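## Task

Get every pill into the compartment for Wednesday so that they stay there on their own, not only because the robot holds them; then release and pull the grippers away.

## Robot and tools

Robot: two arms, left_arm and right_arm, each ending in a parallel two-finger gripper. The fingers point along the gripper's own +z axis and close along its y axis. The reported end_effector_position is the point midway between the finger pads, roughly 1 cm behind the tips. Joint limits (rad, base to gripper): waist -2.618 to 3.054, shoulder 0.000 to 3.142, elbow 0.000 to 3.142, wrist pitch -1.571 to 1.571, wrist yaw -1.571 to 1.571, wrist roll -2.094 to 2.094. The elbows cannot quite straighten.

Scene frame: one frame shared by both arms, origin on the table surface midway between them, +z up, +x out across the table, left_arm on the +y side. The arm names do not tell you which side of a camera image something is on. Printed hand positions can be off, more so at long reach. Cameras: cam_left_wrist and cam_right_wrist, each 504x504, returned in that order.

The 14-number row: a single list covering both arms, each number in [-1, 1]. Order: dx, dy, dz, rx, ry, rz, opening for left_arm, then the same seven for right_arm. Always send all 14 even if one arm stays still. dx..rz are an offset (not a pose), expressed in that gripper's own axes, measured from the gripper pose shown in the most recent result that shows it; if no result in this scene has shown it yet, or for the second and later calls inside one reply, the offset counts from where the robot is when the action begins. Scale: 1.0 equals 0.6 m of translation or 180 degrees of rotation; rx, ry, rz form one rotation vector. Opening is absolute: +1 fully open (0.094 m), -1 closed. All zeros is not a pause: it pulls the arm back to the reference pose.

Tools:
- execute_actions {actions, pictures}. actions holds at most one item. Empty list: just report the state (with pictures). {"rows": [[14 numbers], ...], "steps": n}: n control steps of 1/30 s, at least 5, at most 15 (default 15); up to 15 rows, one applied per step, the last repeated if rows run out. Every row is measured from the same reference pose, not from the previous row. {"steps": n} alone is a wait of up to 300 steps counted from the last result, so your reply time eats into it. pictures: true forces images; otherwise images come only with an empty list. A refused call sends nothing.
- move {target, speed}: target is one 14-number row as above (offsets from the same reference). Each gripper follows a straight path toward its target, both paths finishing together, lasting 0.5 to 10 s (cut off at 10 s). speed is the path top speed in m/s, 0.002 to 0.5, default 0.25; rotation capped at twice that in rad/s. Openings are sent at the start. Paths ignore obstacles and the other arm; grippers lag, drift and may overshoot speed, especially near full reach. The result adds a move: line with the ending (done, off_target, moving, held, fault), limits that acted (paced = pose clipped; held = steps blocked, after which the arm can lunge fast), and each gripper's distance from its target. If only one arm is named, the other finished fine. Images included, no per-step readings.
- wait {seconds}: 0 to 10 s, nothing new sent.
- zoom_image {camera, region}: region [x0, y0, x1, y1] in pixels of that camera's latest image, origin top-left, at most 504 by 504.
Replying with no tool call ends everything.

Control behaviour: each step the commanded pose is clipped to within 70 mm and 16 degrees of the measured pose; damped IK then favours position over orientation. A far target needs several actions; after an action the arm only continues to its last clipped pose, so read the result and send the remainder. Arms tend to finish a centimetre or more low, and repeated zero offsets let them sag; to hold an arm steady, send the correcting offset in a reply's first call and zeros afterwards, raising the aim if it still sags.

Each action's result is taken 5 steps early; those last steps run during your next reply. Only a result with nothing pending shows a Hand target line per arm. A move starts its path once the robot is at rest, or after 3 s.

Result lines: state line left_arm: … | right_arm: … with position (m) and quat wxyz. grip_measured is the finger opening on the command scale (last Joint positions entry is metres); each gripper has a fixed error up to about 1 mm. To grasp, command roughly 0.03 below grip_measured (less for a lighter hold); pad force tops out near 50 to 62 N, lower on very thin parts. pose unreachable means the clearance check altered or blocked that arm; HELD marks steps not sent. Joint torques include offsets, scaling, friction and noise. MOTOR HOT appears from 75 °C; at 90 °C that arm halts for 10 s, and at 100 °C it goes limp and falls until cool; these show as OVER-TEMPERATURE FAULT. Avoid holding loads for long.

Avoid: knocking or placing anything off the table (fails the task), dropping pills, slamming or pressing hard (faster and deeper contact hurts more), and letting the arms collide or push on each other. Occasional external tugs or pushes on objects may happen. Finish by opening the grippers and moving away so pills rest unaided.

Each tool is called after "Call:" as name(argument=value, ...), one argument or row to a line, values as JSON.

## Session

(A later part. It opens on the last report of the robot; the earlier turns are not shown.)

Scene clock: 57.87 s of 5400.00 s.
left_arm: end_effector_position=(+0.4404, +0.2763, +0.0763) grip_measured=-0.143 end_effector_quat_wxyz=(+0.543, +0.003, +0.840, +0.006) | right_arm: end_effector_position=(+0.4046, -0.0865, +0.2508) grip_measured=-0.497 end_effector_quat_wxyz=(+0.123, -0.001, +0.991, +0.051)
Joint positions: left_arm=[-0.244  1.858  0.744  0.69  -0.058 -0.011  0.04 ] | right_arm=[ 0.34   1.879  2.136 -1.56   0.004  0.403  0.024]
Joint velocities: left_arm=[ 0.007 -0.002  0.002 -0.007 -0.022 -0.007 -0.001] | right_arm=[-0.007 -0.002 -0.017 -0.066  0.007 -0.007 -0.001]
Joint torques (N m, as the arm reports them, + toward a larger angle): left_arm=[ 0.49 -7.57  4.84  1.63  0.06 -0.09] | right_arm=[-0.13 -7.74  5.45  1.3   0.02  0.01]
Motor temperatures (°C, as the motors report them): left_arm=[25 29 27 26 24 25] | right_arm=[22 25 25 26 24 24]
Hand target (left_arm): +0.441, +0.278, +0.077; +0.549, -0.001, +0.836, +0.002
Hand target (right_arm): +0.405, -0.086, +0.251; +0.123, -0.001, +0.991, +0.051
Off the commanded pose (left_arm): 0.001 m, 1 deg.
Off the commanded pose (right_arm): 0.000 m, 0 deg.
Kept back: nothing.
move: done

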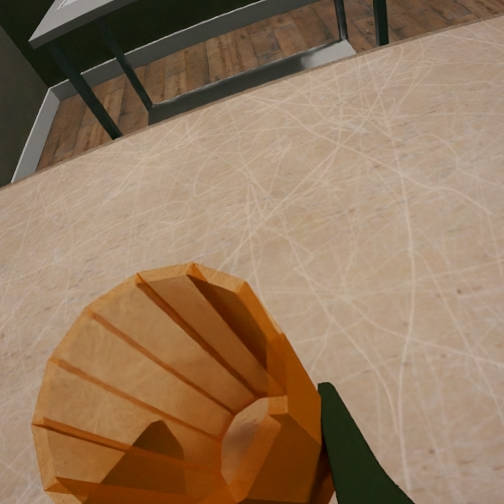

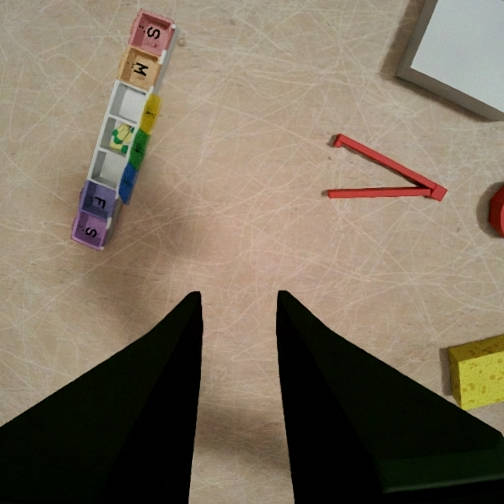

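Call:
move(
  target=[0.05,0,0.023,0,-0.008,0,-0.19,0,0,0,0,0,0,-0.5],
  speed=0.03,
)

Call:
move(
  target=[0,0,0,0,0,0,1,0,0,0,0,0,0,-0.5],
)

Call:
move(
  target=[0,0,-0.17,0,0,0,1,0,0,0,0,0,0,-0.5],
  speed=0.1,
)

Call:
finished_scene(
  scene=1,
)

Scene clock: 59.50 s of 5400.00 s.
left_arm: end_effector_position=(+0.4408, +0.2763, +0.0423) grip_measured=-0.143 end_effector_quat_wxyz=(+0.546, +0.002, +0.837, +0.006) | right_arm: end_effector_position=(+0.4046, -0.0865, +0.2508) grip_measured=-0.497 end_effector_quat_wxyz=(+0.123, -0.001, +0.991, +0.051)
Joint positions: left_arm=[-0.244  1.992  0.715  0.862 -0.058 -0.013  0.04 ] | right_arm=[ 0.34   1.879  2.136 -1.56   0.004  0.403  0.024]
Joint velocities: left_arm=[-0.012 -0.002 -0.002  0.051  0.022 -0.007 -0.001] | right_arm=[-0.007 -0.012 -0.002 -0.007 -0.051 -0.007 -0.001]
Joint torques (N m, as the arm reports them, + toward a larger angle): left_arm=[-0.02 -8.09  3.97  1.65 -0.03 -0.04] | right_arm=[-0.09 -7.79  5.48  1.3   0.01  0.  ]
Motor temperatures (°C, as the motors report them): left_arm=[25 29 27 27 24 25] | right_arm=[22 25 25 26 24 24]
Hand target (left_arm): +0.440, +0.276, +0.043; +0.553, +0.003, +0.833, +0.006
Hand target (right_arm): +0.405, -0.086, +0.251; +0.123, -0.001, +0.991, +0.051
Off the commanded pose (left_arm): 0.001 m, 1 deg.
Off the commanded pose (right_arm): 0.000 m, 0 deg.
Kept back: nothing.
move: done

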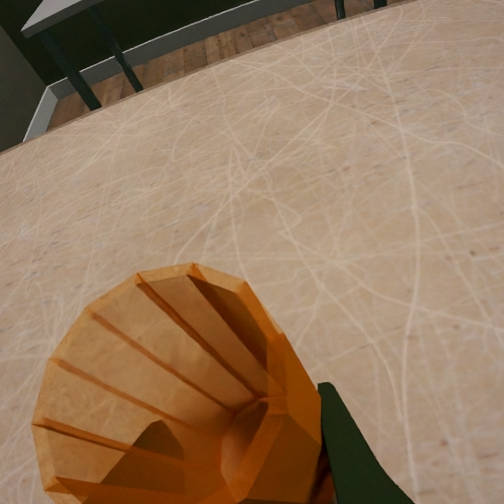

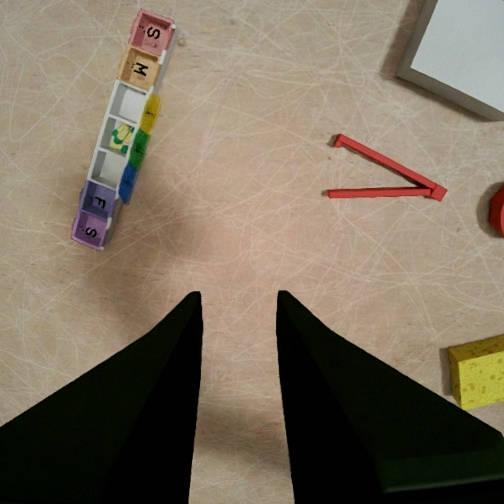

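Scene clock: 60.00 s of 5400.00 s.
left_arm: end_effector_position=(+0.4408, +0.2763, +0.0422) grip_measured=+1.000 end_effector_quat_wxyz=(+0.546, +0.002, +0.838, +0.006) | right_arm: end_effector_position=(+0.4046, -0.0865, +0.2508) grip_measured=-0.497 end_effector_quat_wxyz=(+0.123, -0.001, +0.991, +0.051)
Joint positions: left_arm=[-0.244  1.992  0.715  0.861 -0.058 -0.013  0.094] | right_arm=[ 0.34   1.879  2.136 -1.56   0.004  0.403  0.024]
Joint velocities: left_arm=[-0.002  0.002 -0.002 -0.007  0.037 -0.066  0.   ] | right_arm=[ 0.022  0.002  0.002  0.007 -0.051 -0.007 -0.001]
Joint torques (N m, as the arm reports them, + toward a larger angle): left_arm=[ 0.09 -8.76  4.62  1.39 -0.07 -0.04] | right_arm=[-0.1  -7.76  5.45  1.3   0.01  0.  ]
Motor temperatures (°C, as the motors report them): left_arm=[25 29 27 27 24 25] | right_arm=[22 25 25 26 24 24]
Hand target (left_arm): +0.441, +0.276, +0.042; +0.546, +0.002, +0.837, +0.006
Hand target (right_arm): +0.405, -0.086, +0.251; +0.123, -0.001, +0.991, +0.051
Off the commanded pose (left_arm): 0.000 m, 0 deg.
Off the commanded pose (right_arm): 0.000 m, 0 deg.
Kept back: nothing.
move: done

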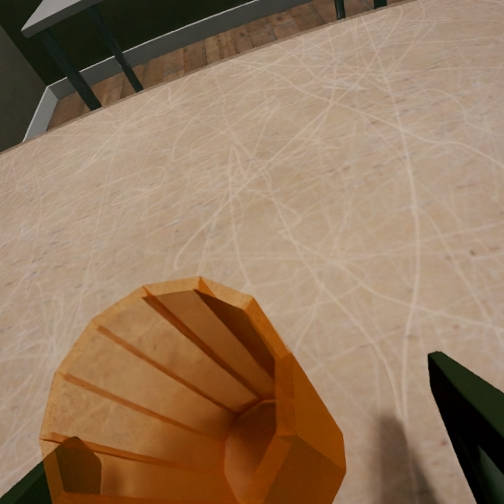

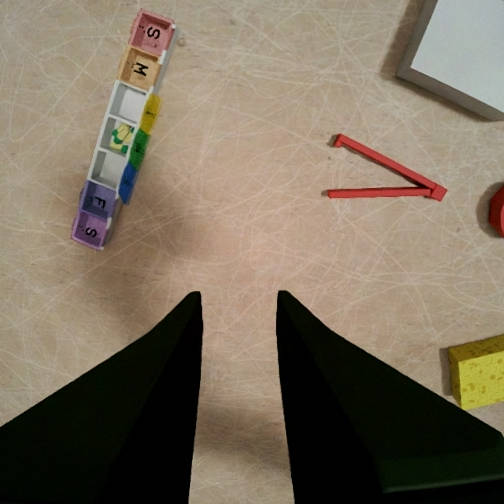

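Scene clock: 61.60 s of 5400.00 s.
left_arm: end_effector_position=(+0.3493, +0.2778, +0.0771) grip_measured=+1.000 end_effector_quat_wxyz=(+0.537, +0.005, +0.843, +0.007) | right_arm: end_effector_position=(+0.4046, -0.0865, +0.2508) grip_measured=-0.497 end_effector_quat_wxyz=(+0.123, -0.001, +0.991, +0.051)
Joint positions: left_arm=[-0.26   1.547  0.389  0.721 -0.071 -0.015  0.094] | right_arm=[ 0.34   1.879  2.136 -1.56   0.004  0.403  0.024]
Joint velocities: left_arm=[ 0.007 -0.017 -0.017  0.007 -0.037  0.037  0.   ] | right_arm=[-0.007 -0.002 -0.002 -0.037 -0.066  0.037 -0.   ]
Joint torques (N m, as the arm reports them, + toward a larger angle): left_arm=[-0.6  -7.62  4.62  1.43 -0.11 -0.12] | right_arm=[-0.09 -7.74  5.47  1.3   0.01 -0.01]
Motor temperatures (°C, as the motors report them): left_arm=[25 29 27 27 24 25] | right_arm=[22 25 25 26 24 24]
Hand target (left_arm): +0.348, +0.276, +0.085; +0.546, +0.002, +0.838, +0.005
Hand target (right_arm): +0.405, -0.086, +0.251; +0.123, -0.001, +0.991, +0.051
Off the commanded pose (left_arm): 0.007 m, 1 deg.
Off the commanded pose (right_arm): 0.000 m, 0 deg.
Kept back: nothing.
move: done

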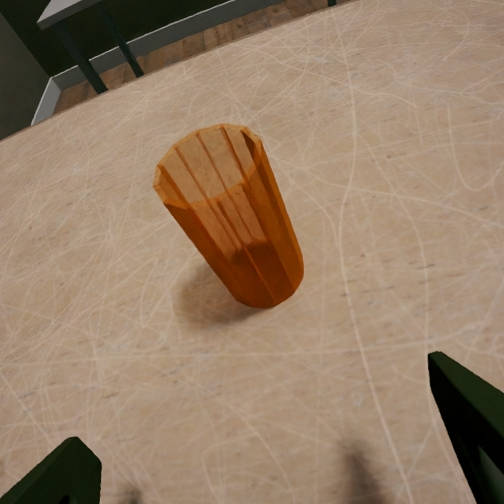

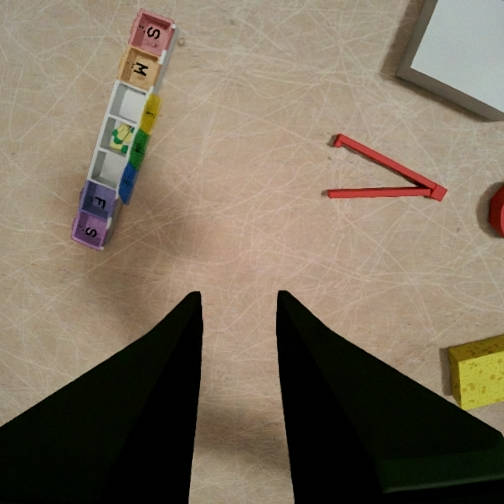

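The scene is finished: the task was done.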